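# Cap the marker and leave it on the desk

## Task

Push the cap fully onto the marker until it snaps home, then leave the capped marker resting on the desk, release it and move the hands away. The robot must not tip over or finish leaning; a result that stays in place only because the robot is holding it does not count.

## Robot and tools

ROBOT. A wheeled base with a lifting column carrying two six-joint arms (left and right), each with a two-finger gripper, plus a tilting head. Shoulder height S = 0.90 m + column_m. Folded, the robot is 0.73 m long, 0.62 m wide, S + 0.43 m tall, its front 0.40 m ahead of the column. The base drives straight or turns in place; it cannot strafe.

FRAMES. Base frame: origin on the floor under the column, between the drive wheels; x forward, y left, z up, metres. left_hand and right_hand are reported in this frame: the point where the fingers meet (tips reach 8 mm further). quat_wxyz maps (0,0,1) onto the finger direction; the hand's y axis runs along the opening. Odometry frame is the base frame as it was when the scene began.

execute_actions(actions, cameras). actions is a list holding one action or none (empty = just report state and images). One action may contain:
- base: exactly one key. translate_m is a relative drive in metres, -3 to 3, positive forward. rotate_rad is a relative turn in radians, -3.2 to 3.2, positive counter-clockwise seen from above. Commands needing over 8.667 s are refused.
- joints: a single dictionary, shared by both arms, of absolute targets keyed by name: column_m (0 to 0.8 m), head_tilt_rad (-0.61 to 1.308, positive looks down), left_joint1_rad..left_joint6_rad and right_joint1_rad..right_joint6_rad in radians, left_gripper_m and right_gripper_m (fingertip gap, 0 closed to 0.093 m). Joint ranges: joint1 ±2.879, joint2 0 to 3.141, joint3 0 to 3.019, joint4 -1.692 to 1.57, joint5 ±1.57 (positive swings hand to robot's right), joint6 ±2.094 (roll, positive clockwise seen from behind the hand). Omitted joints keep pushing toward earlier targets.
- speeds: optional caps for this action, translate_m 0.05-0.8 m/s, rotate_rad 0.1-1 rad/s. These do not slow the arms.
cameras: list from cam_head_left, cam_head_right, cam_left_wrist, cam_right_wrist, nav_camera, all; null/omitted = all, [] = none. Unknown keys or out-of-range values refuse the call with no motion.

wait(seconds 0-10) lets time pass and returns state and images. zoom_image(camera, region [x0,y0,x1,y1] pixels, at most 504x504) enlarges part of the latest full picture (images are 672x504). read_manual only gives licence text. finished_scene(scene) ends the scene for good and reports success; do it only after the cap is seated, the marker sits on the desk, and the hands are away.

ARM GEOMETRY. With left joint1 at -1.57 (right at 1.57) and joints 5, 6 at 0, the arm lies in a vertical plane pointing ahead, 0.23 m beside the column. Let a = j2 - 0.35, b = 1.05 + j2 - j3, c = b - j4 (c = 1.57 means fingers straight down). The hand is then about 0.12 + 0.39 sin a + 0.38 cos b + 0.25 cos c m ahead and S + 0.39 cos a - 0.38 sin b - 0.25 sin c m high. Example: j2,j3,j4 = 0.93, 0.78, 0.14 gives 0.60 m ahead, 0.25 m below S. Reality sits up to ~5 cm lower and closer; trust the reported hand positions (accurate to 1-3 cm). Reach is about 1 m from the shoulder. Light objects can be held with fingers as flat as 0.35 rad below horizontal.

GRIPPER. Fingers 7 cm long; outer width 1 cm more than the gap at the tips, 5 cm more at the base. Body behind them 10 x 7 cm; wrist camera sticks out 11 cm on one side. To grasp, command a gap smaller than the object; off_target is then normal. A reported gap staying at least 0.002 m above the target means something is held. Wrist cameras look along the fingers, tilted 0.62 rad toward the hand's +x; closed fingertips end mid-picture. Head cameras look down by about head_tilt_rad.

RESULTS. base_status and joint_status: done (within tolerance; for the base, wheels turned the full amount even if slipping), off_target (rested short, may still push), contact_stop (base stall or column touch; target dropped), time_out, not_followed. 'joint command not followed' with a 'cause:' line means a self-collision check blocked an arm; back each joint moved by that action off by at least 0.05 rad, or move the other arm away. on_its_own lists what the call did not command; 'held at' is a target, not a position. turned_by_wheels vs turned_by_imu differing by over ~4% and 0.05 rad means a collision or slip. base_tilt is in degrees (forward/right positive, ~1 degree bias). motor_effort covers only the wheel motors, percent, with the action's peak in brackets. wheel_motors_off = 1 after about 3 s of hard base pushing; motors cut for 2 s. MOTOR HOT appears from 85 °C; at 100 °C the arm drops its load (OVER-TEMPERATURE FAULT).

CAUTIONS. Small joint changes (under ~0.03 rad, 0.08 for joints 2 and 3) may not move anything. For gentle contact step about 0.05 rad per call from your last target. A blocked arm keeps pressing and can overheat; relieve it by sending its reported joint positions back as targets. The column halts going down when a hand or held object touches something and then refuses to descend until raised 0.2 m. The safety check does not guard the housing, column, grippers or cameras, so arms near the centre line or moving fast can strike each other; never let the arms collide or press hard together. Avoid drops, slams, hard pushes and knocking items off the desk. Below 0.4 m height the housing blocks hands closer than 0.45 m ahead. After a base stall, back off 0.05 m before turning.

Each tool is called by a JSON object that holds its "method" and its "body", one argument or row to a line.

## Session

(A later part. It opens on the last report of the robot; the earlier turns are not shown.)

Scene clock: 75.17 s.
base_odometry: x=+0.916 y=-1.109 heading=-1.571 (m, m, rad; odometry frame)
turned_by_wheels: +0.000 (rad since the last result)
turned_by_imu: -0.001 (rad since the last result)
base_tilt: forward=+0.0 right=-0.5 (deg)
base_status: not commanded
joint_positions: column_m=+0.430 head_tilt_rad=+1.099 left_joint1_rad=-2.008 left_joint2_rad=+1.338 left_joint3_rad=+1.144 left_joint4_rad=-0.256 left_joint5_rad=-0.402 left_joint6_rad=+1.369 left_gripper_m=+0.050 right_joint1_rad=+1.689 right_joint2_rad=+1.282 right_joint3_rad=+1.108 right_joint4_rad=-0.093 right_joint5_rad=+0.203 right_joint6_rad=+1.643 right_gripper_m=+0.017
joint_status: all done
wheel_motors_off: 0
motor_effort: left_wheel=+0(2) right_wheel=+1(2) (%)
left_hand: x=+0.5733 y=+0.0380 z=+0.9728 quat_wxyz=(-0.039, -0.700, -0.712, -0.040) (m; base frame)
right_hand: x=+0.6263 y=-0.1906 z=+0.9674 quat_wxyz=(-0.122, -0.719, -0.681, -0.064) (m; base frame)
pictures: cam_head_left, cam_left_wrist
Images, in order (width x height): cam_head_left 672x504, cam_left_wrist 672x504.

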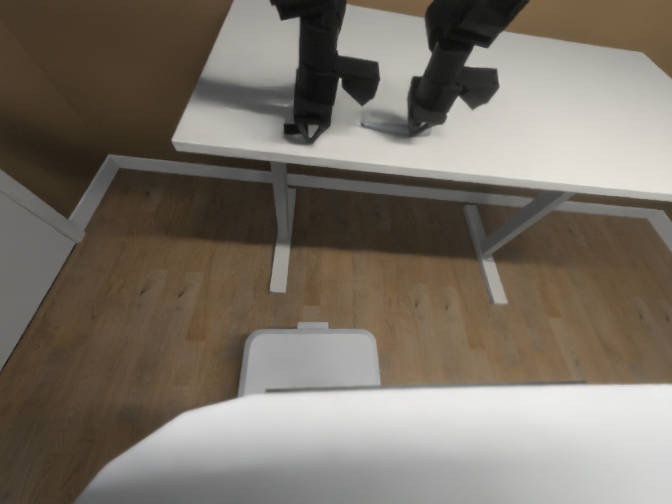

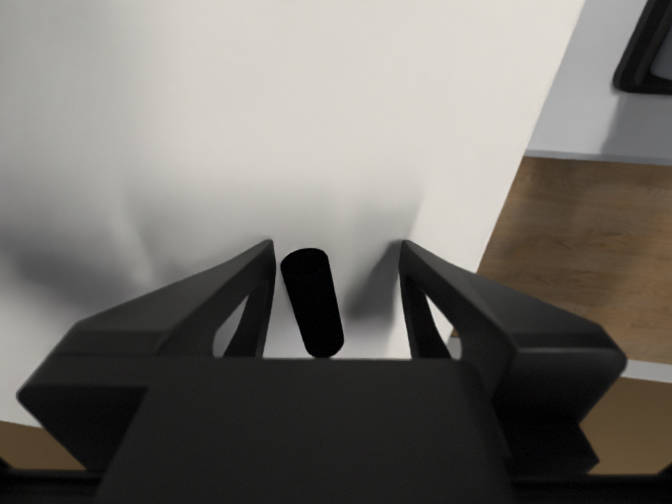

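{"method": "execute_actions", "body": {
  "actions": [
    {"joints":{"left_joint1_rad":-1.975}}
  ],
  "cameras": ["cam_left_wrist","cam_head_left"]
}}

Scene clock: 76.13 s.
base_odometry: x=+0.916 y=-1.109 heading=-1.571 (m, m, rad; odometry frame)
turned_by_wheels: +0.000 (rad since the last result)
turned_by_imu: +0.000 (rad since the last result)
base_tilt: forward=+0.0 right=-0.6 (deg)
base_status: not commanded
joint_positions: column_m=+0.430 head_tilt_rad=+1.099 left_joint1_rad=-1.988 left_joint2_rad=+1.338 left_joint3_rad=+1.144 left_joint4_rad=-0.256 left_joint5_rad=-0.402 left_joint6_rad=+1.369 left_gripper_m=+0.050 right_joint1_rad=+1.689 right_joint2_rad=+1.282 right_joint3_rad=+1.108 right_joint4_rad=-0.093 right_joint5_rad=+0.203 right_joint6_rad=+1.643 right_gripper_m=+0.017
joint_status: all done
wheel_motors_off: 0
motor_effort: left_wheel=+0(0) right_wheel=+1(1) (%)
left_hand: x=+0.5751 y=+0.0491 z=+0.9697 quat_wxyz=(-0.032, -0.697, -0.715, -0.047) (m; base frame)
right_hand: x=+0.6263 y=-0.1906 z=+0.9674 quat_wxyz=(-0.122, -0.719, -0.681, -0.064) (m; base frame)
pictures: cam_head_left, cam_left_wrist
Images, in order (width x height): cam_head_left 672x504, cam_left_wrist 672x504.

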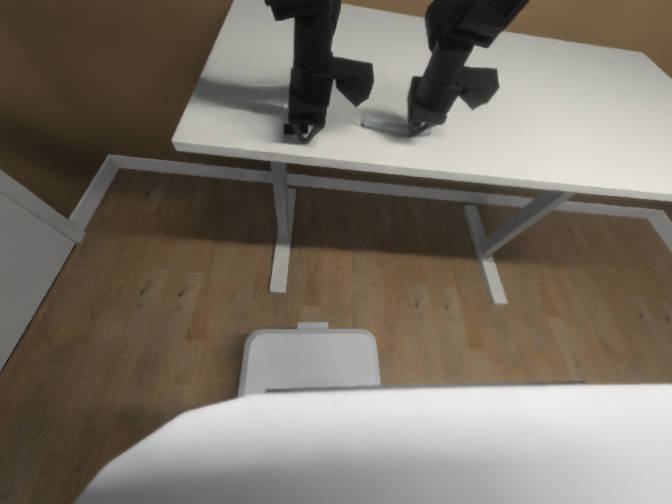

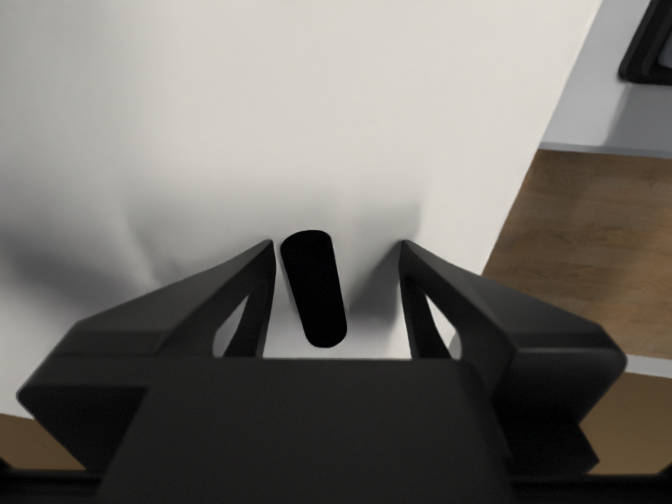

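{"method": "execute_actions", "body": {
  "actions": [
    {"joints":{"left_gripper_m":0.008}}
  ],
  "cameras": ["cam_left_wrist"]
}}

{"method": "execute_actions", "body": {
  "actions": [
    {"joints":{"column_m":0.48}}
  ],
  "cameras": []
}}

{"method": "execute_actions", "body": {
  "actions": [
    {"joints":{"left_joint6_rad":-1.75,"left_joint1_rad":-1.95}}
  ],
  "cameras": ["cam_left_wrist","cam_head_left"]
}}

Scene clock: 76.83 s.
base_odometry: x=+0.916 y=-1.109 heading=-1.571 (m, m, rad; odometry frame)
turned_by_wheels: +0.000 (rad since the last result)
turned_by_imu: +0.000 (rad since the last result)
base_tilt: forward=+0.0 right=-0.5 (deg)
base_status: not commanded
joint_positions: column_m=+0.430 head_tilt_rad=+1.099 left_joint1_rad=-1.988 left_joint2_rad=+1.338 left_joint3_rad=+1.144 left_joint4_rad=-0.256 left_joint5_rad=-0.402 left_joint6_rad=+1.369 left_gripper_m=+0.018 right_joint1_rad=+1.689 right_joint2_rad=+1.282 right_joint3_rad=+1.108 right_joint4_rad=-0.093 right_joint5_rad=+0.203 right_joint6_rad=+1.643 right_gripper_m=+0.017
joint_status: left_gripper_m off_target (ended at +0.018, target +0.008)
wheel_motors_off: 0
motor_effort: left_wheel=+1(1) right_wheel=+1(1) (%)
left_hand: x=+0.5751 y=+0.0491 z=+0.9697 quat_wxyz=(-0.032, -0.697, -0.715, -0.047) (m; base frame)
right_hand: x=+0.6263 y=-0.1906 z=+0.9674 quat_wxyz=(-0.122, -0.719, -0.681, -0.064) (m; base frame)
pictures: cam_left_wrist
Images, in order (width x height): cam_left_wrist 672x504.

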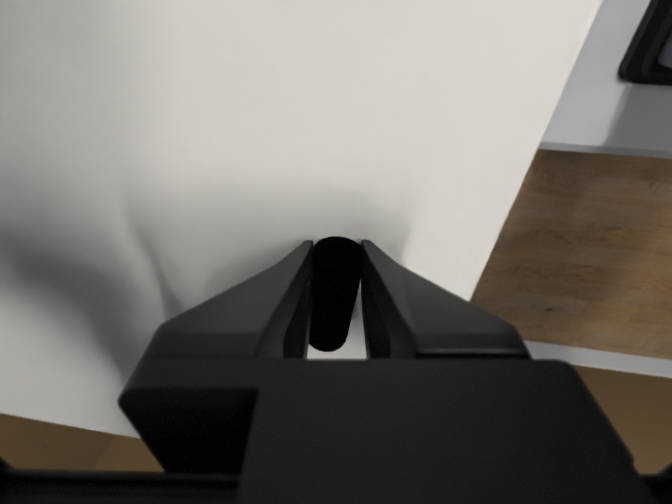

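Scene clock: 78.07 s.
base_odometry: x=+0.916 y=-1.109 heading=-1.571 (m, m, rad; odometry frame)
turned_by_wheels: +0.000 (rad since the last result)
turned_by_imu: +0.000 (rad since the last result)
base_tilt: forward=+0.1 right=-0.5 (deg)
base_status: not commanded
joint_positions: column_m=+0.480 head_tilt_rad=+1.099 left_joint1_rad=-1.988 left_joint2_rad=+1.338 left_joint3_rad=+1.144 left_joint4_rad=-0.256 left_joint5_rad=-0.402 left_joint6_rad=+1.369 left_gripper_m=+0.018 right_joint1_rad=+1.689 right_joint2_rad=+1.287 right_joint3_rad=+1.108 right_joint4_rad=-0.093 right_joint5_rad=+0.203 right_joint6_rad=+1.643 right_gripper_m=+0.017
joint_status: all done
wheel_motors_off: 0
motor_effort: left_wheel=+0(1) right_wheel=+0(1) (%)
left_hand: x=+0.5753 y=+0.0492 z=+1.0198 quat_wxyz=(-0.033, -0.697, -0.715, -0.047) (m; base frame)
right_hand: x=+0.6242 y=-0.1904 z=+1.0144 quat_wxyz=(-0.120, -0.719, -0.682, -0.062) (m; base frame)
pictures: none
No camera images: the call's "cameras" was empty. Leave "cameras" out to get every camera's image.

Scene clock: 80.40 s.
base_odometry: x=+0.916 y=-1.109 heading=-1.571 (m, m, rad; odometry frame)
turned_by_wheels: +0.000 (rad since the last result)
turned_by_imu: +0.000 (rad since the last result)
base_tilt: forward=+0.1 right=-0.4 (deg)
base_status: not commanded
joint_positions: column_m=+0.480 head_tilt_rad=+1.099 left_joint1_rad=-1.962 left_joint2_rad=+1.338 left_joint3_rad=+1.144 left_joint4_rad=-0.256 left_joint5_rad=-0.402 left_joint6_rad=-1.739 left_gripper_m=+0.019 right_joint1_rad=+1.689 right_joint2_rad=+1.287 right_joint3_rad=+1.108 right_joint4_rad=-0.093 right_joint5_rad=+0.203 right_joint6_rad=+1.643 right_gripper_m=+0.017
joint_status: all done
wheel_motors_off: 0
motor_effort: left_wheel=+0(1) right_wheel=+0(1) (%)
left_hand: x=+0.5775 y=+0.0638 z=+1.0160 quat_wxyz=(-0.055, +0.707, -0.704, +0.023) (m; base frame)
right_hand: x=+0.6242 y=-0.1904 z=+1.0144 quat_wxyz=(-0.120, -0.719, -0.682, -0.062) (m; base frame)
pictures: cam_head_left, cam_left_wrist
Images, in order (width x height): cam_head_left 672x504, cam_left_wrist 672x504.

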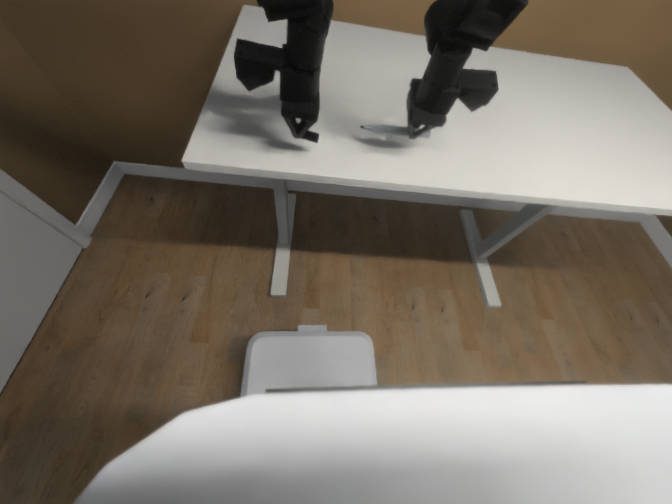

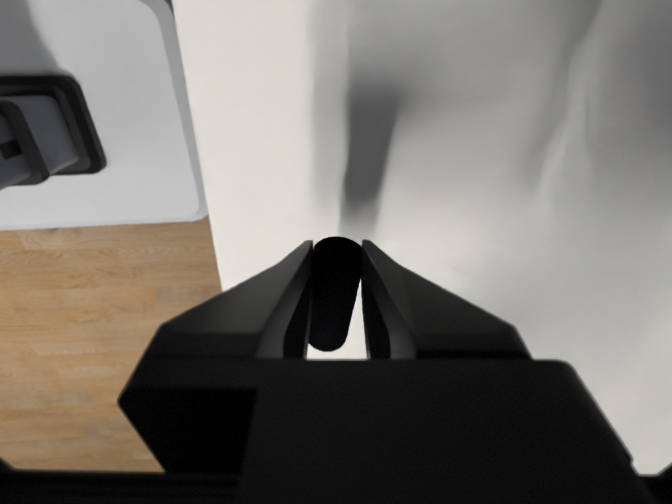

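{"method": "execute_actions", "body": {
  "actions": [
    {"joints":{"column_m":0.445,"left_joint1_rad":-1.92,"left_joint2_rad":1.35,"right_joint1_rad":1.88,"right_joint2_rad":1.35,"right_joint3_rad":1.12,"right_joint4_rad":-0.1,"right_joint5_rad":0.35,"right_joint6_rad":1.66}}
  ],
  "cameras": ["cam_right_wrist","cam_head_left"]
}}

{"method": "zoom_image", "body": {
  "camera": "cam_head_left",
  "region": [260,80,460,180]
}}

Scene clock: 81.57 s.
base_odometry: x=+0.916 y=-1.109 heading=-1.571 (m, m, rad; odometry frame)
turned_by_wheels: +0.000 (rad since the last result)
turned_by_imu: +0.000 (rad since the last result)
base_tilt: forward=+0.0 right=-0.5 (deg)
base_status: not commanded
joint_positions: column_m=+0.445 head_tilt_rad=+1.099 left_joint1_rad=-1.931 left_joint2_rad=+1.340 left_joint3_rad=+1.144 left_joint4_rad=-0.256 left_joint5_rad=-0.402 left_joint6_rad=-1.739 left_gripper_m=+0.019 right_joint1_rad=+1.894 right_joint2_rad=+1.347 right_joint3_rad=+1.109 right_joint4_rad=-0.095 right_joint5_rad=+0.347 right_joint6_rad=+1.654 right_gripper_m=+0.017
joint_status: all done
wheel_motors_off: 0
motor_effort: left_wheel=+0(1) right_wheel=+0(1) (%)
left_hand: x=+0.5790 y=+0.0814 z=+0.9759 quat_wxyz=(-0.064, +0.712, -0.699, +0.013) (m; base frame)
right_hand: x=+0.5937 y=-0.0911 z=+0.9674 quat_wxyz=(-0.089, -0.697, -0.709, -0.059) (m; base frame)
pictures: cam_head_left, cam_right_wrist
Images, in order (width x height): cam_head_left 672x504, cam_right_wrist 672x504.

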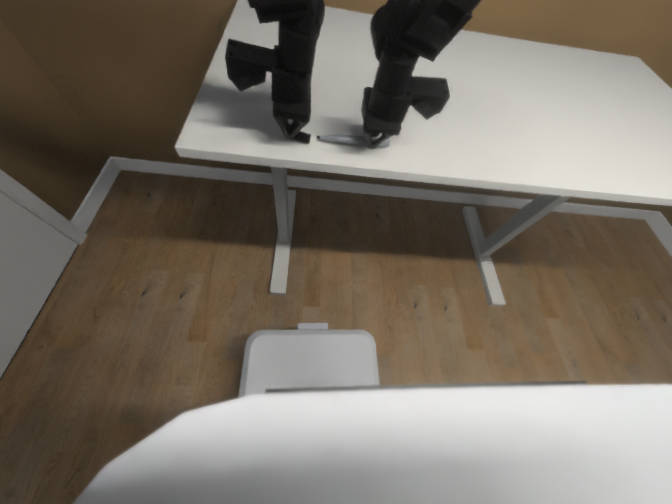

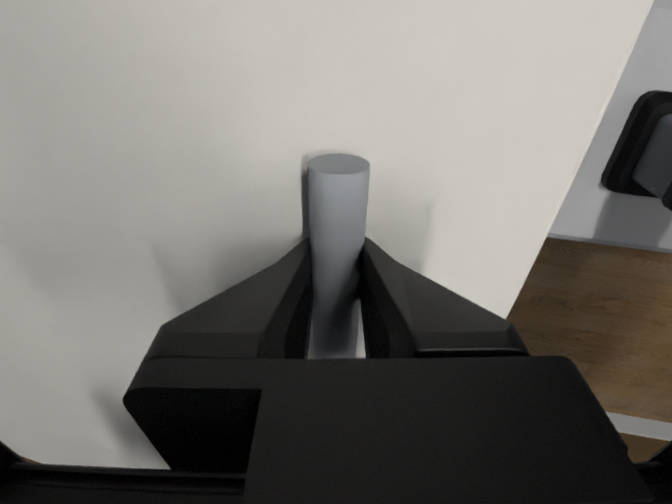

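Region (260, 80, 460, 180) of cam_head_left's 672x504 image, scaled by 2.520, with more detail than that image has.

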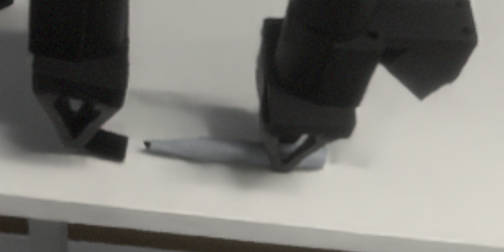

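{"method": "execute_actions", "body": {
  "actions": [
    {"joints":{"left_joint2_rad":1.39,"left_joint5_rad":-0.33,"right_joint4_rad":-0.13}}
  ],
  "cameras": ["cam_head_left"]
}}

{"method": "zoom_image", "body": {
  "camera": "cam_head_left",
  "region": [270,100,390,160]
}}

Scene clock: 82.30 s.
base_odometry: x=+0.916 y=-1.109 heading=-1.571 (m, m, rad; odometry frame)
turned_by_wheels: +0.000 (rad since the last result)
turned_by_imu: +0.000 (rad since the last result)
base_tilt: forward=+0.0 right=-0.4 (deg)
base_status: not commanded
joint_positions: column_m=+0.445 head_tilt_rad=+1.099 left_joint1_rad=-1.931 left_joint2_rad=+1.355 left_joint3_rad=+1.145 left_joint4_rad=-0.256 left_joint5_rad=-0.336 left_joint6_rad=-1.740 left_gripper_m=+0.019 right_joint1_rad=+1.894 right_joint2_rad=+1.347 right_joint3_rad=+1.109 right_joint4_rad=-0.125 right_joint5_rad=+0.347 right_joint6_rad=+1.654 right_gripper_m=+0.017
joint_status: all done
wheel_motors_off: 0
motor_effort: left_wheel=+0(0) right_wheel=+0(1) (%)
left_hand: x=+0.5720 y=+0.0691 z=+0.9688 quat_wxyz=(-0.034, +0.710, -0.703, +0.027) (m; base frame)
right_hand: x=+0.5868 y=-0.0919 z=+0.9661 quat_wxyz=(-0.081, -0.695, -0.713, -0.048) (m; base frame)
pictures: cam_head_left
Images, in order (width x height): cam_head_left 672x504.

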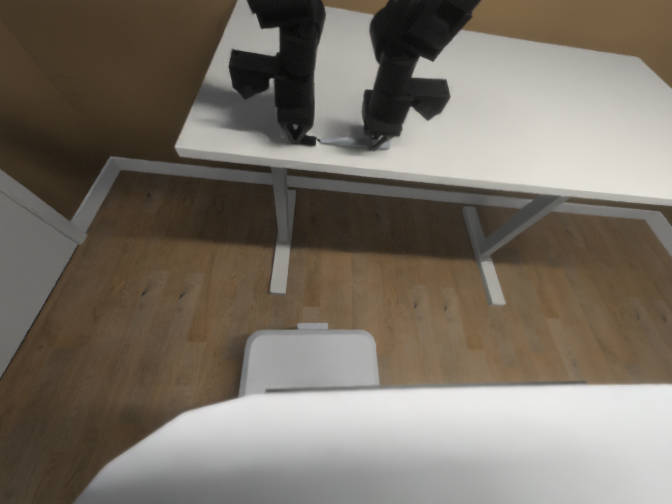

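Region (270, 100, 390, 160) of cam_head_left's 672x504 image, scaled by 4.200, with more detail than that image has.

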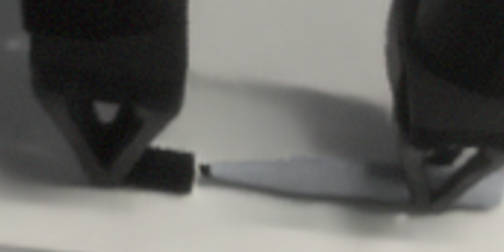

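{"method": "execute_actions", "body": {
  "actions": [
    {"joints":{"right_joint1_rad":1.93,"right_joint2_rad":1.37,"right_joint5_rad":0.38}}
  ],
  "cameras": ["cam_head_left"]
}}

{"method": "zoom_image", "body": {
  "camera": "cam_head_left",
  "region": [270,100,390,160]
}}

{"method": "execute_actions", "body": {
  "actions": [
    {"joints":{"right_joint1_rad":1.98,"right_joint2_rad":1.39,"right_joint5_rad":0.41}}
  ],
  "cameras": ["cam_head_left"]
}}

{"method": "zoom_image", "body": {
  "camera": "cam_head_left",
  "region": [270,100,390,160]
}}

Scene clock: 83.00 s.
base_odometry: x=+0.916 y=-1.109 heading=-1.571 (m, m, rad; odometry frame)
turned_by_wheels: +0.000 (rad since the last result)
turned_by_imu: +0.000 (rad since the last result)
base_tilt: forward=+0.1 right=-0.4 (deg)
base_status: not commanded
joint_positions: column_m=+0.445 head_tilt_rad=+1.099 left_joint1_rad=-1.930 left_joint2_rad=+1.355 left_joint3_rad=+1.145 left_joint4_rad=-0.256 left_joint5_rad=-0.337 left_joint6_rad=-1.740 left_gripper_m=+0.019 right_joint1_rad=+1.911 right_joint2_rad=+1.349 right_joint3_rad=+1.109 right_joint4_rad=-0.125 right_joint5_rad=+0.386 right_joint6_rad=+1.654 right_gripper_m=+0.017
joint_status: all done
wheel_motors_off: 0
motor_effort: left_wheel=-1(0) right_wheel=+0(0) (%)
left_hand: x=+0.5721 y=+0.0695 z=+0.9687 quat_wxyz=(-0.035, +0.710, -0.703, +0.026) (m; base frame)
right_hand: x=+0.5854 y=-0.0882 z=+0.9675 quat_wxyz=(-0.089, -0.693, -0.714, -0.041) (m; base frame)
pictures: cam_head_left
Images, in order (width x height): cam_head_left 672x504.

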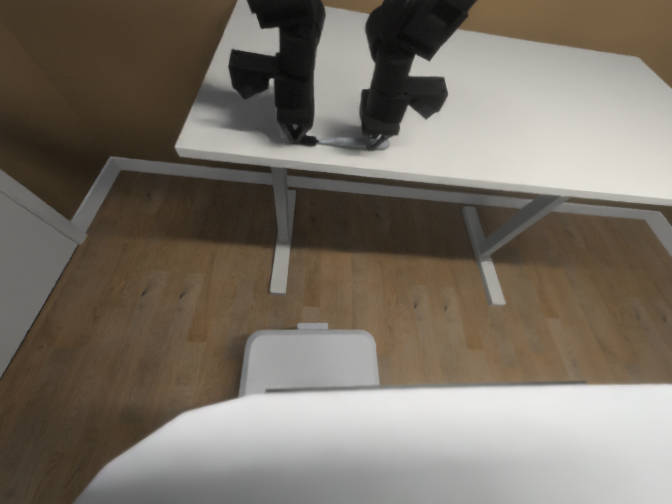

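Region (270, 100, 390, 160) of cam_head_left's 672x504 image, scaled by 4.200, with more detail than that image has.

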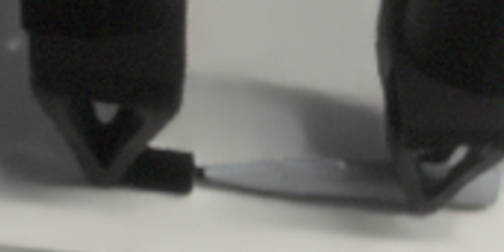

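Scene clock: 84.67 s.
base_odometry: x=+0.916 y=-1.109 heading=-1.571 (m, m, rad; odometry frame)
turned_by_wheels: +0.000 (rad since the last result)
turned_by_imu: +0.000 (rad since the last result)
base_tilt: forward=+0.1 right=-0.4 (deg)
base_status: not commanded
joint_positions: column_m=+0.445 head_tilt_rad=+1.099 left_joint1_rad=-1.927 left_joint2_rad=+1.354 left_joint3_rad=+1.145 left_joint4_rad=-0.256 left_joint5_rad=-0.345 left_joint6_rad=-1.740 left_gripper_m=+0.019 right_joint1_rad=+1.932 right_joint2_rad=+1.358 right_joint3_rad=+1.109 right_joint4_rad=-0.125 right_joint5_rad=+0.429 right_joint6_rad=+1.661 right_gripper_m=+0.017
joint_status: right_joint1_rad time_out (moved +0.020 of +0.069); the others done
wheel_motors_off: 0
on_its_own: right_joint1_rad reads +1.932 and still pushes toward +1.980 since a time_out
motor_effort: left_wheel=+0(0) right_wheel=+0(0) (%)
left_hand: x=+0.5729 y=+0.0731 z=+0.9686 quat_wxyz=(-0.039, +0.711, -0.702, +0.023) (m; base frame)
right_hand: x=+0.5819 y=-0.0830 z=+0.9670 quat_wxyz=(-0.097, -0.692, -0.714, -0.031) (m; base frame)
pictures: cam_head_left
Images, in order (width x height): cam_head_left 672x504.

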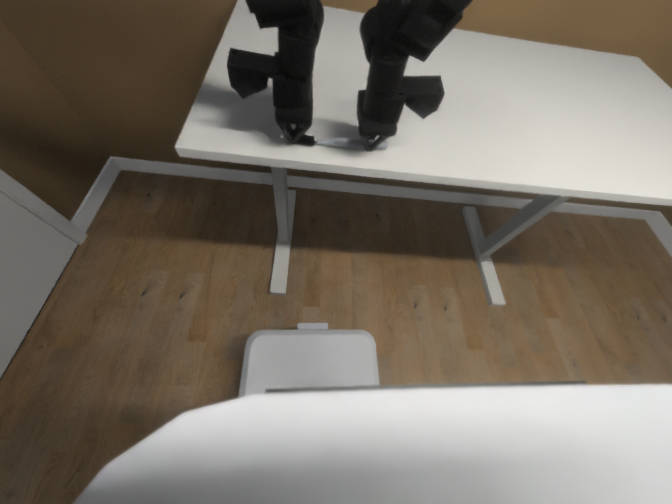

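Region (270, 100, 390, 160) of cam_head_left's 672x504 image, scaled by 4.200, with more detail than that image has.

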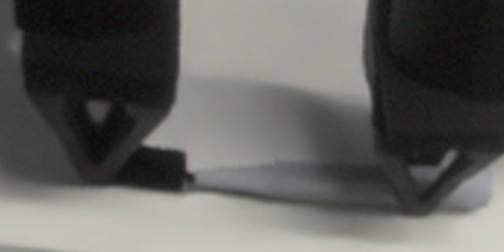

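{"method": "execute_actions", "body": {
  "actions": [
    {"joints":{"right_joint1_rad":1.87,"right_joint2_rad":1.34,"right_joint5_rad":0.36,"right_joint4_rad":-0.08}}
  ],
  "cameras": ["cam_head_right"]
}}

{"method": "zoom_image", "body": {
  "camera": "cam_head_right",
  "region": [230,100,370,170]
}}

Scene clock: 85.53 s.
base_odometry: x=+0.916 y=-1.109 heading=-1.571 (m, m, rad; odometry frame)
turned_by_wheels: +0.000 (rad since the last result)
turned_by_imu: +0.000 (rad since the last result)
base_tilt: forward=+0.1 right=-0.4 (deg)
base_status: not commanded
joint_positions: column_m=+0.445 head_tilt_rad=+1.099 left_joint1_rad=-1.923 left_joint2_rad=+1.354 left_joint3_rad=+1.147 left_joint4_rad=-0.256 left_joint5_rad=-0.337 left_joint6_rad=-1.740 left_gripper_m=+0.019 right_joint1_rad=+1.881 right_joint2_rad=+1.348 right_joint3_rad=+1.109 right_joint4_rad=-0.089 right_joint5_rad=+0.362 right_joint6_rad=+1.661 right_gripper_m=+0.017
joint_status: all done
wheel_motors_off: 0
motor_effort: left_wheel=+1(1) right_wheel=+0(0) (%)
left_hand: x=+0.5740 y=+0.0738 z=+0.9685 quat_wxyz=(-0.038, +0.712, -0.701, +0.025) (m; base frame)
right_hand: x=+0.5963 y=-0.1010 z=+0.9663 quat_wxyz=(-0.100, -0.702, -0.703, -0.053) (m; base frame)
pictures: cam_head_right
Images, in order (width x height): cam_head_right 672x504.

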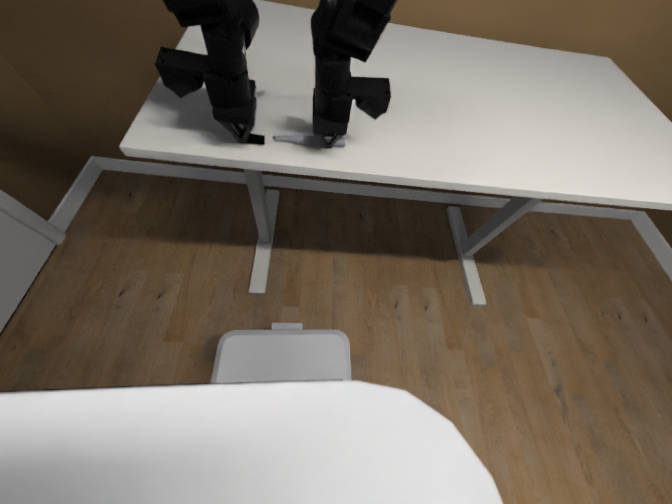

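Region (230, 100, 370, 170) of cam_head_right's 672x504 image, scaled by 3.600, with more detail than that image has.

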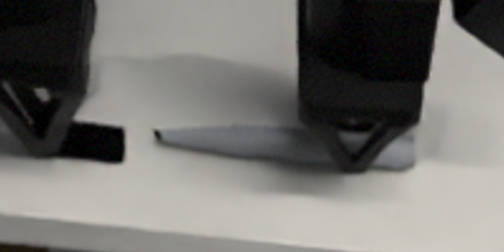

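{"method": "execute_actions", "body": {
  "actions": [
    {"joints":{"right_joint1_rad":1.93,"right_joint2_rad":1.35,"right_joint5_rad":0.38}}
  ],
  "cameras": ["cam_head_right"]
}}

{"method": "zoom_image", "body": {
  "camera": "cam_head_right",
  "region": [230,100,370,170]
}}

{"method": "execute_actions", "body": {
  "actions": [
    {"joints":{"right_joint1_rad":1.97,"right_joint2_rad":1.37,"right_joint5_rad":0.40}}
  ],
  "cameras": ["cam_head_right"]
}}

{"method": "zoom_image", "body": {
  "camera": "cam_head_right",
  "region": [230,100,370,170]
}}

Scene clock: 86.33 s.
base_odometry: x=+0.916 y=-1.109 heading=-1.571 (m, m, rad; odometry frame)
turned_by_wheels: +0.000 (rad since the last result)
turned_by_imu: +0.000 (rad since the last result)
base_tilt: forward=+0.1 right=-0.5 (deg)
base_status: not commanded
joint_positions: column_m=+0.445 head_tilt_rad=+1.099 left_joint1_rad=-1.923 left_joint2_rad=+1.354 left_joint3_rad=+1.147 left_joint4_rad=-0.256 left_joint5_rad=-0.337 left_joint6_rad=-1.740 left_gripper_m=+0.019 right_joint1_rad=+1.920 right_joint2_rad=+1.348 right_joint3_rad=+1.109 right_joint4_rad=-0.088 right_joint5_rad=+0.384 right_joint6_rad=+1.661 right_gripper_m=+0.017
joint_status: all done
wheel_motors_off: 0
motor_effort: left_wheel=-1(0) right_wheel=+0(0) (%)
left_hand: x=+0.5740 y=+0.0738 z=+0.9685 quat_wxyz=(-0.038, +0.712, -0.701, +0.025) (m; base frame)
right_hand: x=+0.5942 y=-0.0817 z=+0.9712 quat_wxyz=(-0.097, -0.697, -0.708, -0.059) (m; base frame)
pictures: cam_head_right
Images, in order (width x height): cam_head_right 672x504.

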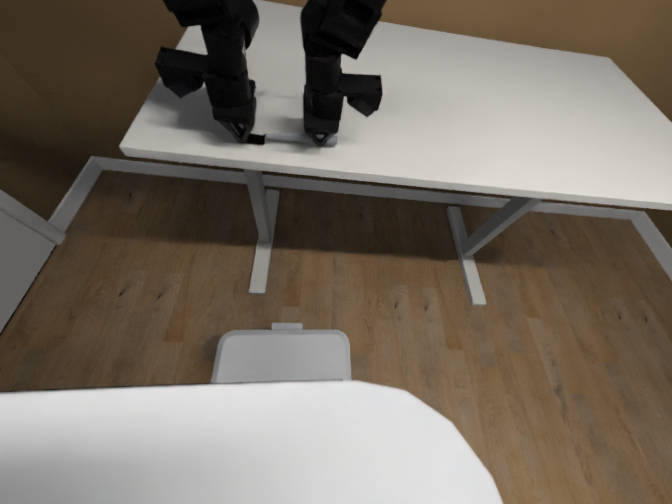

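Region (230, 100, 370, 170) of cam_head_right's 672x504 image, scaled by 3.600, with more detail than that image has.

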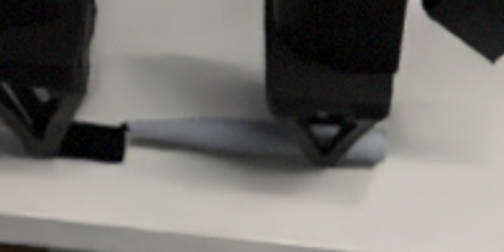

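Scene clock: 86.83 s.
base_odometry: x=+0.916 y=-1.109 heading=-1.571 (m, m, rad; odometry frame)
turned_by_wheels: +0.000 (rad since the last result)
turned_by_imu: +0.000 (rad since the last result)
base_tilt: forward=+0.0 right=-0.3 (deg)
base_status: not commanded
joint_positions: column_m=+0.445 head_tilt_rad=+1.099 left_joint1_rad=-1.923 left_joint2_rad=+1.354 left_joint3_rad=+1.147 left_joint4_rad=-0.256 left_joint5_rad=-0.340 left_joint6_rad=-1.740 left_gripper_m=+0.019 right_joint1_rad=+1.932 right_joint2_rad=+1.349 right_joint3_rad=+1.109 right_joint4_rad=-0.088 right_joint5_rad=+0.414 right_joint6_rad=+1.661 right_gripper_m=+0.017
joint_status: all done
wheel_motors_off: 0
motor_effort: left_wheel=+2(1) right_wheel=+1(0) (%)
left_hand: x=+0.5741 y=+0.0743 z=+0.9685 quat_wxyz=(-0.039, +0.712, -0.701, +0.024) (m; base frame)
right_hand: x=+0.5936 y=-0.0801 z=+0.9726 quat_wxyz=(-0.104, -0.697, -0.708, -0.053) (m; base frame)
pictures: cam_head_right
Images, in order (width x height): cam_head_right 672x504.

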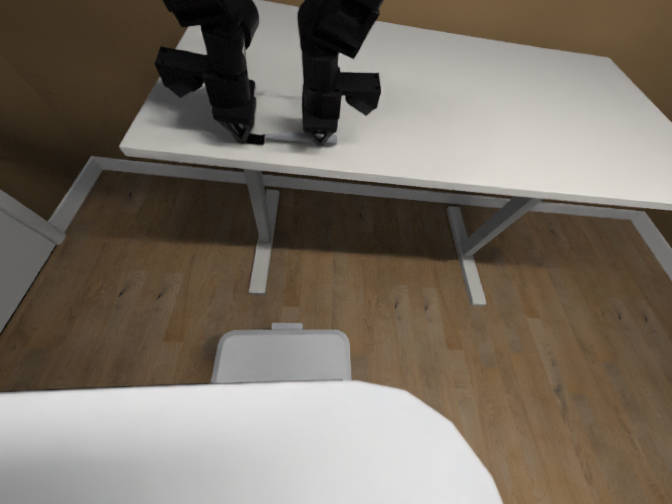

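Region (230, 100, 370, 170) of cam_head_right's 672x504 image, scaled by 3.600, with more detail than that image has.

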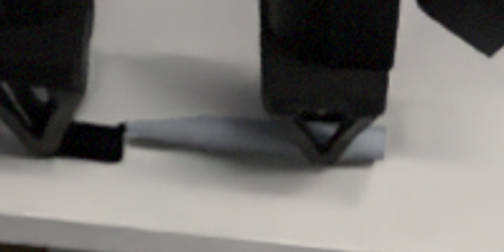

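{"method": "execute_actions", "body": {
  "actions": [
    {"joints":{"right_joint1_rad":1.90,"right_joint2_rad":1.37,"right_joint5_rad":0.35,"right_joint4_rad":-0.115}}
  ],
  "cameras": ["cam_head_right"]
}}

{"method": "zoom_image", "body": {
  "camera": "cam_head_right",
  "region": [230,100,370,170]
}}

{"method": "execute_actions", "body": {
  "actions": [
    {"joints":{"right_joint1_rad":1.96,"right_joint2_rad":1.39,"right_joint5_rad":0.36}}
  ],
  "cameras": ["cam_head_right"]
}}

{"method": "zoom_image", "body": {
  "camera": "cam_head_right",
  "region": [230,100,370,170]
}}

Scene clock: 87.67 s.
base_odometry: x=+0.916 y=-1.109 heading=-1.571 (m, m, rad; odometry frame)
turned_by_wheels: +0.000 (rad since the last result)
turned_by_imu: +0.000 (rad since the last result)
base_tilt: forward=+0.0 right=-0.4 (deg)
base_status: not commanded
joint_positions: column_m=+0.445 head_tilt_rad=+1.099 left_joint1_rad=-1.923 left_joint2_rad=+1.354 left_joint3_rad=+1.147 left_joint4_rad=-0.256 left_joint5_rad=-0.338 left_joint6_rad=-1.740 left_gripper_m=+0.019 right_joint1_rad=+1.905 right_joint2_rad=+1.352 right_joint3_rad=+1.111 right_joint4_rad=-0.108 right_joint5_rad=+0.353 right_joint6_rad=+1.664 right_gripper_m=+0.017
joint_status: all done
wheel_motors_off: 0
motor_effort: left_wheel=+0(1) right_wheel=+0(0) (%)
left_hand: x=+0.5741 y=+0.0739 z=+0.9685 quat_wxyz=(-0.038, +0.712, -0.701, +0.024) (m; base frame)
right_hand: x=+0.5896 y=-0.0856 z=+0.9661 quat_wxyz=(-0.083, -0.698, -0.709, -0.055) (m; base frame)
pictures: cam_head_right
Images, in order (width x height): cam_head_right 672x504.

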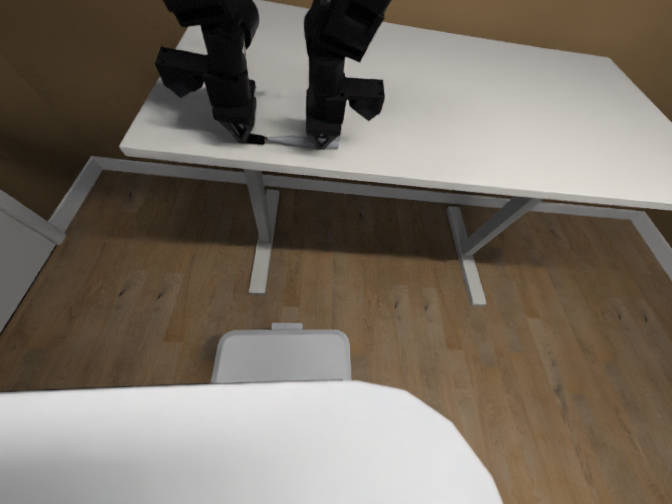

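Region (230, 100, 370, 170) of cam_head_right's 672x504 image, scaled by 3.600, with more detail than that image has.

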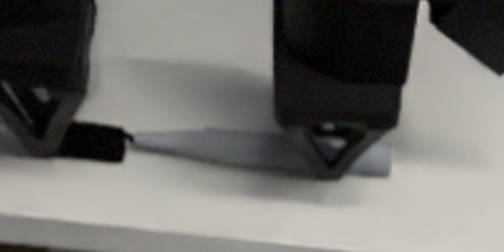

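Scene clock: 88.23 s.
base_odometry: x=+0.916 y=-1.109 heading=-1.571 (m, m, rad; odometry frame)
turned_by_wheels: +0.000 (rad since the last result)
turned_by_imu: +0.000 (rad since the last result)
base_tilt: forward=+0.1 right=-0.4 (deg)
base_status: not commanded
joint_positions: column_m=+0.445 head_tilt_rad=+1.099 left_joint1_rad=-1.923 left_joint2_rad=+1.354 left_joint3_rad=+1.147 left_joint4_rad=-0.256 left_joint5_rad=-0.342 left_joint6_rad=-1.740 left_gripper_m=+0.019 right_joint1_rad=+1.917 right_joint2_rad=+1.357 right_joint3_rad=+1.111 right_joint4_rad=-0.108 right_joint5_rad=+0.376 right_joint6_rad=+1.664 right_gripper_m=+0.017
joint_status: all done
wheel_motors_off: 0
motor_effort: left_wheel=-2(0) right_wheel=+0(0) (%)
left_hand: x=+0.5741 y=+0.0745 z=+0.9685 quat_wxyz=(-0.040, +0.712, -0.701, +0.023) (m; base frame)
right_hand: x=+0.5874 y=-0.0821 z=+0.9659 quat_wxyz=(-0.087, -0.697, -0.710, -0.051) (m; base frame)
pictures: cam_head_right
Images, in order (width x height): cam_head_right 672x504.

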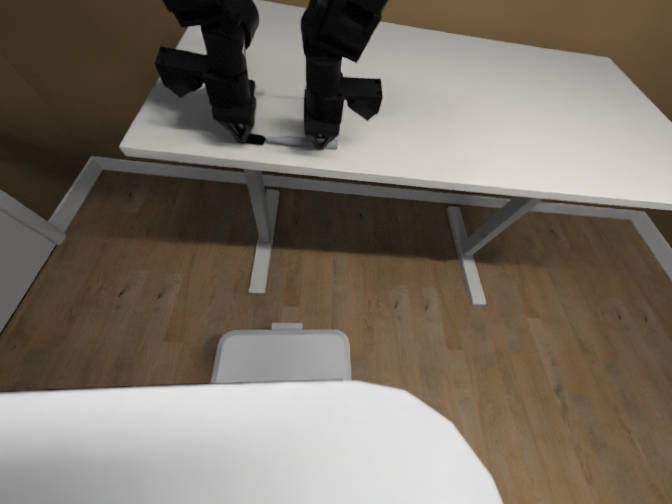

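Region (230, 100, 370, 170) of cam_head_right's 672x504 image, scaled by 3.600, with more detail than that image has.

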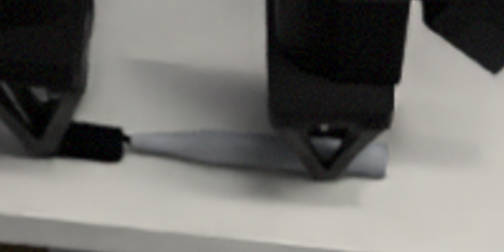

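{"method": "execute_actions", "body": {
  "actions": [
    {"joints":{"column_m":0.53,"right_joint1_rad":1.70,"right_joint2_rad":1.30,"right_joint5_rad":0.2,"left_joint2_rad":1.3,"left_joint6_rad":-0.2,"left_joint4_rad":-0.7,"left_joint5_rad":0,"head_tilt_rad":0.8}}
  ],
  "cameras": ["cam_head_left","cam_left_wrist"]
}}

Scene clock: 90.13 s.
base_odometry: x=+0.916 y=-1.109 heading=-1.571 (m, m, rad; odometry frame)
turned_by_wheels: +0.000 (rad since the last result)
turned_by_imu: +0.000 (rad since the last result)
base_tilt: forward=+0.0 right=-0.5 (deg)
base_status: not commanded
joint_positions: column_m=+0.530 head_tilt_rad=+0.816 left_joint1_rad=-1.908 left_joint2_rad=+1.298 left_joint3_rad=+1.146 left_joint4_rad=-0.688 left_joint5_rad=-0.003 left_joint6_rad=-0.211 left_gripper_m=+0.018 right_joint1_rad=+1.687 right_joint2_rad=+1.309 right_joint3_rad=+1.110 right_joint4_rad=-0.117 right_joint5_rad=+0.203 right_joint6_rad=+1.660 right_gripper_m=+0.017
joint_status: all done
wheel_motors_off: 0
motor_effort: left_wheel=-1(1) right_wheel=+0(1) (%)
left_hand: x=+0.4847 y=+0.0506 z=+1.0915 quat_wxyz=(+0.168, -0.003, -0.979, +0.112) (m; base frame)
right_hand: x=+0.6117 y=-0.1906 z=+1.0525 quat_wxyz=(-0.106, -0.724, -0.680, -0.046) (m; base frame)
pictures: cam_head_left, cam_left_wrist
Images, in order (width x height): cam_head_left 672x504, cam_left_wrist 672x504.

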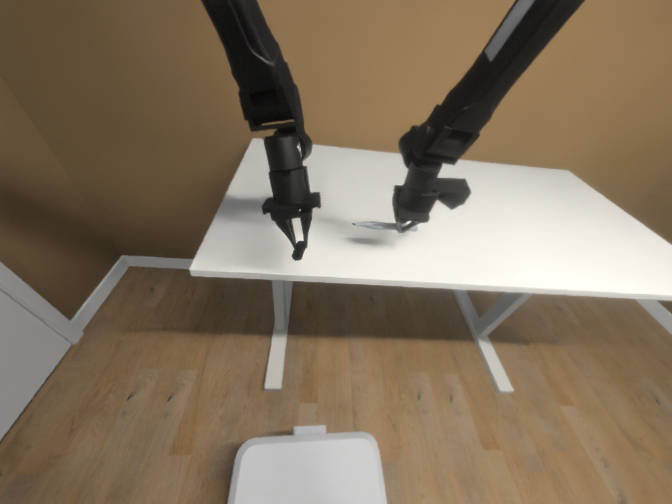

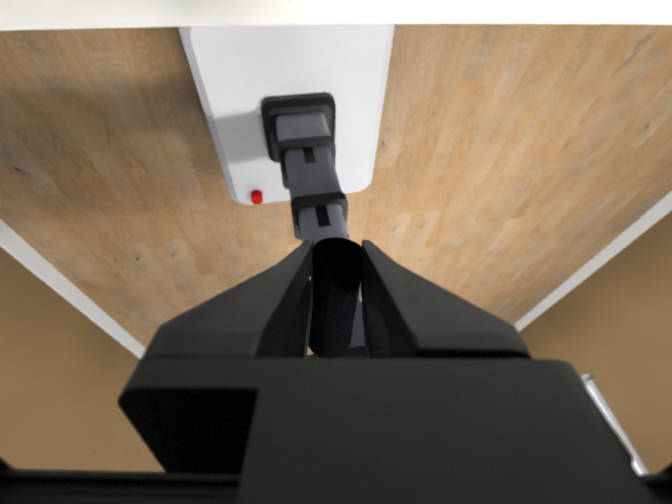

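{"method": "zoom_image", "body": {
  "camera": "cam_head_left",
  "region": [270,220,330,270]
}}

Region (270, 220, 330, 270) of cam_head_left's 672x504 image, scaled by 8.400, with more detail than that image has.

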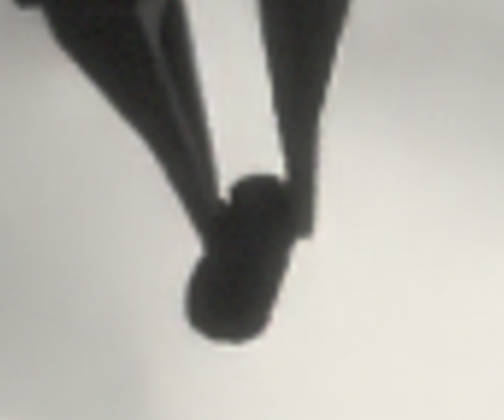

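{"method": "zoom_image", "body": {
  "camera": "cam_left_wrist",
  "region": [290,220,390,370]
}}

Region (290, 220, 390, 370) of cam_left_wrist's 672x504 image, scaled by 3.360, with more detail than that image has.

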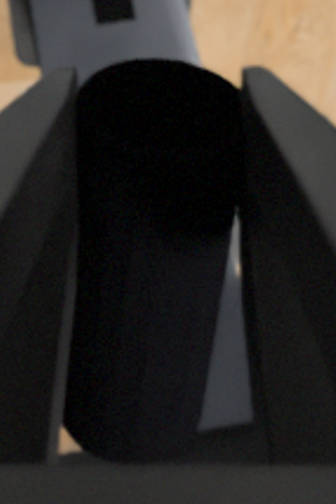

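{"method": "execute_actions", "body": {
  "actions": [
    {"joints":{"column_m":0.48,"left_joint1_rad":-1.98,"left_joint2_rad":1.33,"left_joint4_rad":-0.256,"left_joint5_rad":-0.4,"left_joint6_rad":1.38,"head_tilt_rad":1.1}}
  ],
  "cameras": []
}}

{"method": "execute_actions", "body": {
  "actions": [
    {"joints":{"column_m":0.435,"left_joint2_rad":1.34,"right_joint2_rad":1.24}}
  ],
  "cameras": []
}}

{"method": "execute_actions", "body": {
  "actions": [
    {"joints":{"left_gripper_m":0.05}}
  ],
  "cameras": ["cam_left_wrist"]
}}

{"method": "execute_actions", "body": {
  "actions": [
    {"joints":{"column_m":0.475,"left_joint6_rad":-1.75,"left_joint1_rad":-1.87}}
  ],
  "cameras": ["cam_left_wrist","cam_head_left"]
}}

Scene clock: 95.07 s.
base_odometry: x=+0.916 y=-1.109 heading=-1.571 (m, m, rad; odometry frame)
turned_by_wheels: +0.000 (rad since the last result)
turned_by_imu: -0.001 (rad since the last result)
base_tilt: forward=+0.1 right=-0.5 (deg)
base_status: not commanded
joint_positions: column_m=+0.480 head_tilt_rad=+1.099 left_joint1_rad=-1.981 left_joint2_rad=+1.324 left_joint3_rad=+1.146 left_joint4_rad=-0.271 left_joint5_rad=-0.397 left_joint6_rad=+1.368 left_gripper_m=+0.018 right_joint1_rad=+1.687 right_joint2_rad=+1.309 right_joint3_rad=+1.110 right_joint4_rad=-0.117 right_joint5_rad=+0.203 right_joint6_rad=+1.660 right_gripper_m=+0.017
joint_status: all done
wheel_motors_off: 0
motor_effort: left_wheel=+0(0) right_wheel=+0(1) (%)
left_hand: x=+0.5791 y=+0.0540 z=+1.0251 quat_wxyz=(-0.032, -0.695, -0.717, -0.048) (m; base frame)
right_hand: x=+0.6117 y=-0.1906 z=+1.0027 quat_wxyz=(-0.106, -0.724, -0.680, -0.046) (m; base frame)
pictures: none
No camera images: the call's "cameras" was empty. Leave "cameras" out to get every camera's image.

Scene clock: 96.23 s.
base_odometry: x=+0.916 y=-1.109 heading=-1.571 (m, m, rad; odometry frame)
turned_by_wheels: +0.000 (rad since the last result)
turned_by_imu: +0.000 (rad since the last result)
base_tilt: forward=+0.1 right=-0.4 (deg)
base_status: not commanded
joint_positions: column_m=+0.435 head_tilt_rad=+1.099 left_joint1_rad=-1.981 left_joint2_rad=+1.331 left_joint3_rad=+1.146 left_joint4_rad=-0.271 left_joint5_rad=-0.397 left_joint6_rad=+1.368 left_gripper_m=+0.018 right_joint1_rad=+1.687 right_joint2_rad=+1.237 right_joint3_rad=+1.110 right_joint4_rad=-0.117 right_joint5_rad=+0.203 right_joint6_rad=+1.660 right_gripper_m=+0.017
joint_status: all done
wheel_motors_off: 0
motor_effort: left_wheel=+0(0) right_wheel=+0(1) (%)
left_hand: x=+0.5761 y=+0.0533 z=+0.9767 quat_wxyz=(-0.029, -0.696, -0.716, -0.046) (m; base frame)
right_hand: x=+0.6378 y=-0.1928 z=+0.9937 quat_wxyz=(-0.129, -0.725, -0.673, -0.073) (m; base frame)
pictures: none
No camera images: the call's "cameras" was empty. Leave "cameras" out to get every camera's image.

Scene clock: 96.80 s.
base_odometry: x=+0.916 y=-1.109 heading=-1.571 (m, m, rad; odometry frame)
turned_by_wheels: +0.000 (rad since the last result)
turned_by_imu: +0.000 (rad since the last result)
base_tilt: forward=+0.1 right=-0.4 (deg)
base_status: not commanded
joint_positions: column_m=+0.435 head_tilt_rad=+1.099 left_joint1_rad=-1.981 left_joint2_rad=+1.331 left_joint3_rad=+1.146 left_joint4_rad=-0.271 left_joint5_rad=-0.397 left_joint6_rad=+1.368 left_gripper_m=+0.050 right_joint1_rad=+1.687 right_joint2_rad=+1.237 right_joint3_rad=+1.110 right_joint4_rad=-0.117 right_joint5_rad=+0.203 right_joint6_rad=+1.660 right_gripper_m=+0.017
joint_status: all done
wheel_motors_off: 0
motor_effort: left_wheel=-1(2) right_wheel=+1(1) (%)
left_hand: x=+0.5761 y=+0.0533 z=+0.9767 quat_wxyz=(-0.029, -0.696, -0.716, -0.046) (m; base frame)
right_hand: x=+0.6378 y=-0.1928 z=+0.9937 quat_wxyz=(-0.129, -0.725, -0.673, -0.073) (m; base frame)
pictures: cam_left_wrist
Images, in order (width x height): cam_left_wrist 672x504.

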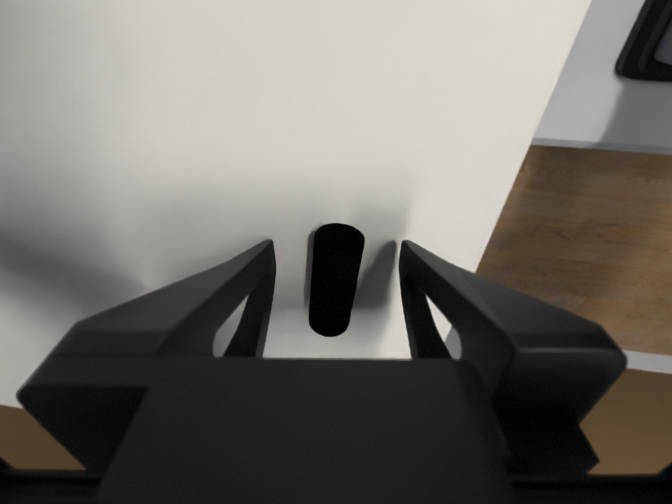

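Scene clock: 99.13 s.
base_odometry: x=+0.916 y=-1.109 heading=-1.571 (m, m, rad; odometry frame)
turned_by_wheels: +0.000 (rad since the last result)
turned_by_imu: +0.000 (rad since the last result)
base_tilt: forward=+0.2 right=-0.4 (deg)
base_status: not commanded
joint_positions: column_m=+0.475 head_tilt_rad=+1.099 left_joint1_rad=-1.862 left_joint2_rad=+1.332 left_joint3_rad=+1.146 left_joint4_rad=-0.271 left_joint5_rad=-0.400 left_joint6_rad=-1.739 left_gripper_m=+0.050 right_joint1_rad=+1.687 right_joint2_rad=+1.237 right_joint3_rad=+1.110 right_joint4_rad=-0.117 right_joint5_rad=+0.203 right_joint6_rad=+1.660 right_gripper_m=+0.017
joint_status: all done
wheel_motors_off: 0
motor_effort: left_wheel=-1(1) right_wheel=+0(1) (%)
left_hand: x=+0.5842 y=+0.1213 z=+1.0023 quat_wxyz=(-0.084, +0.721, -0.688, -0.010) (m; base frame)
right_hand: x=+0.6378 y=-0.1928 z=+1.0336 quat_wxyz=(-0.129, -0.725, -0.673, -0.073) (m; base frame)
pictures: cam_head_left, cam_left_wrist
Images, in order (width x height): cam_head_left 672x504, cam_left_wrist 672x504.

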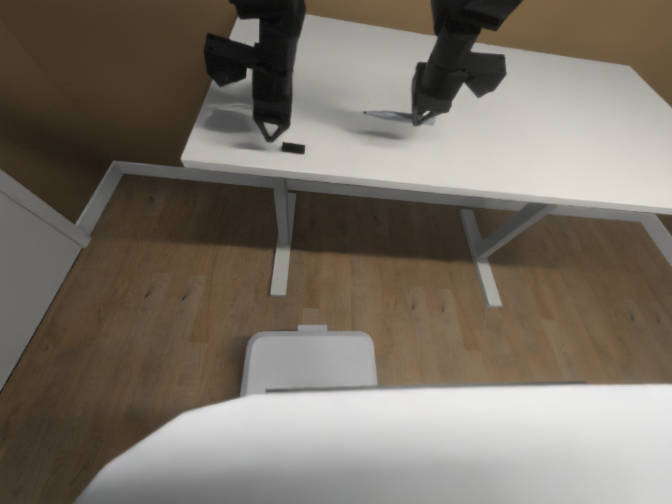

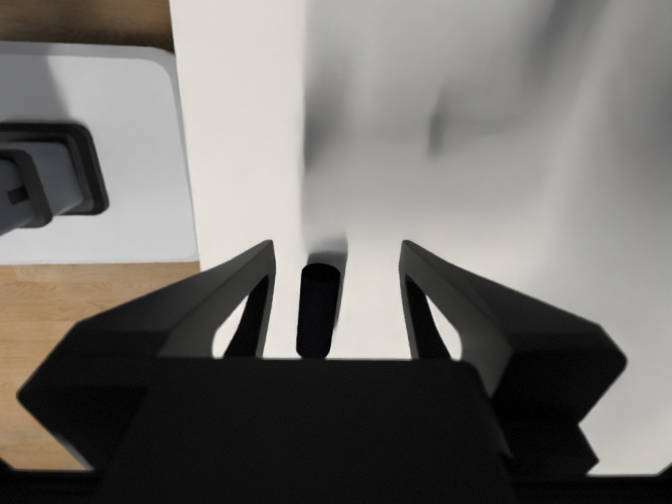

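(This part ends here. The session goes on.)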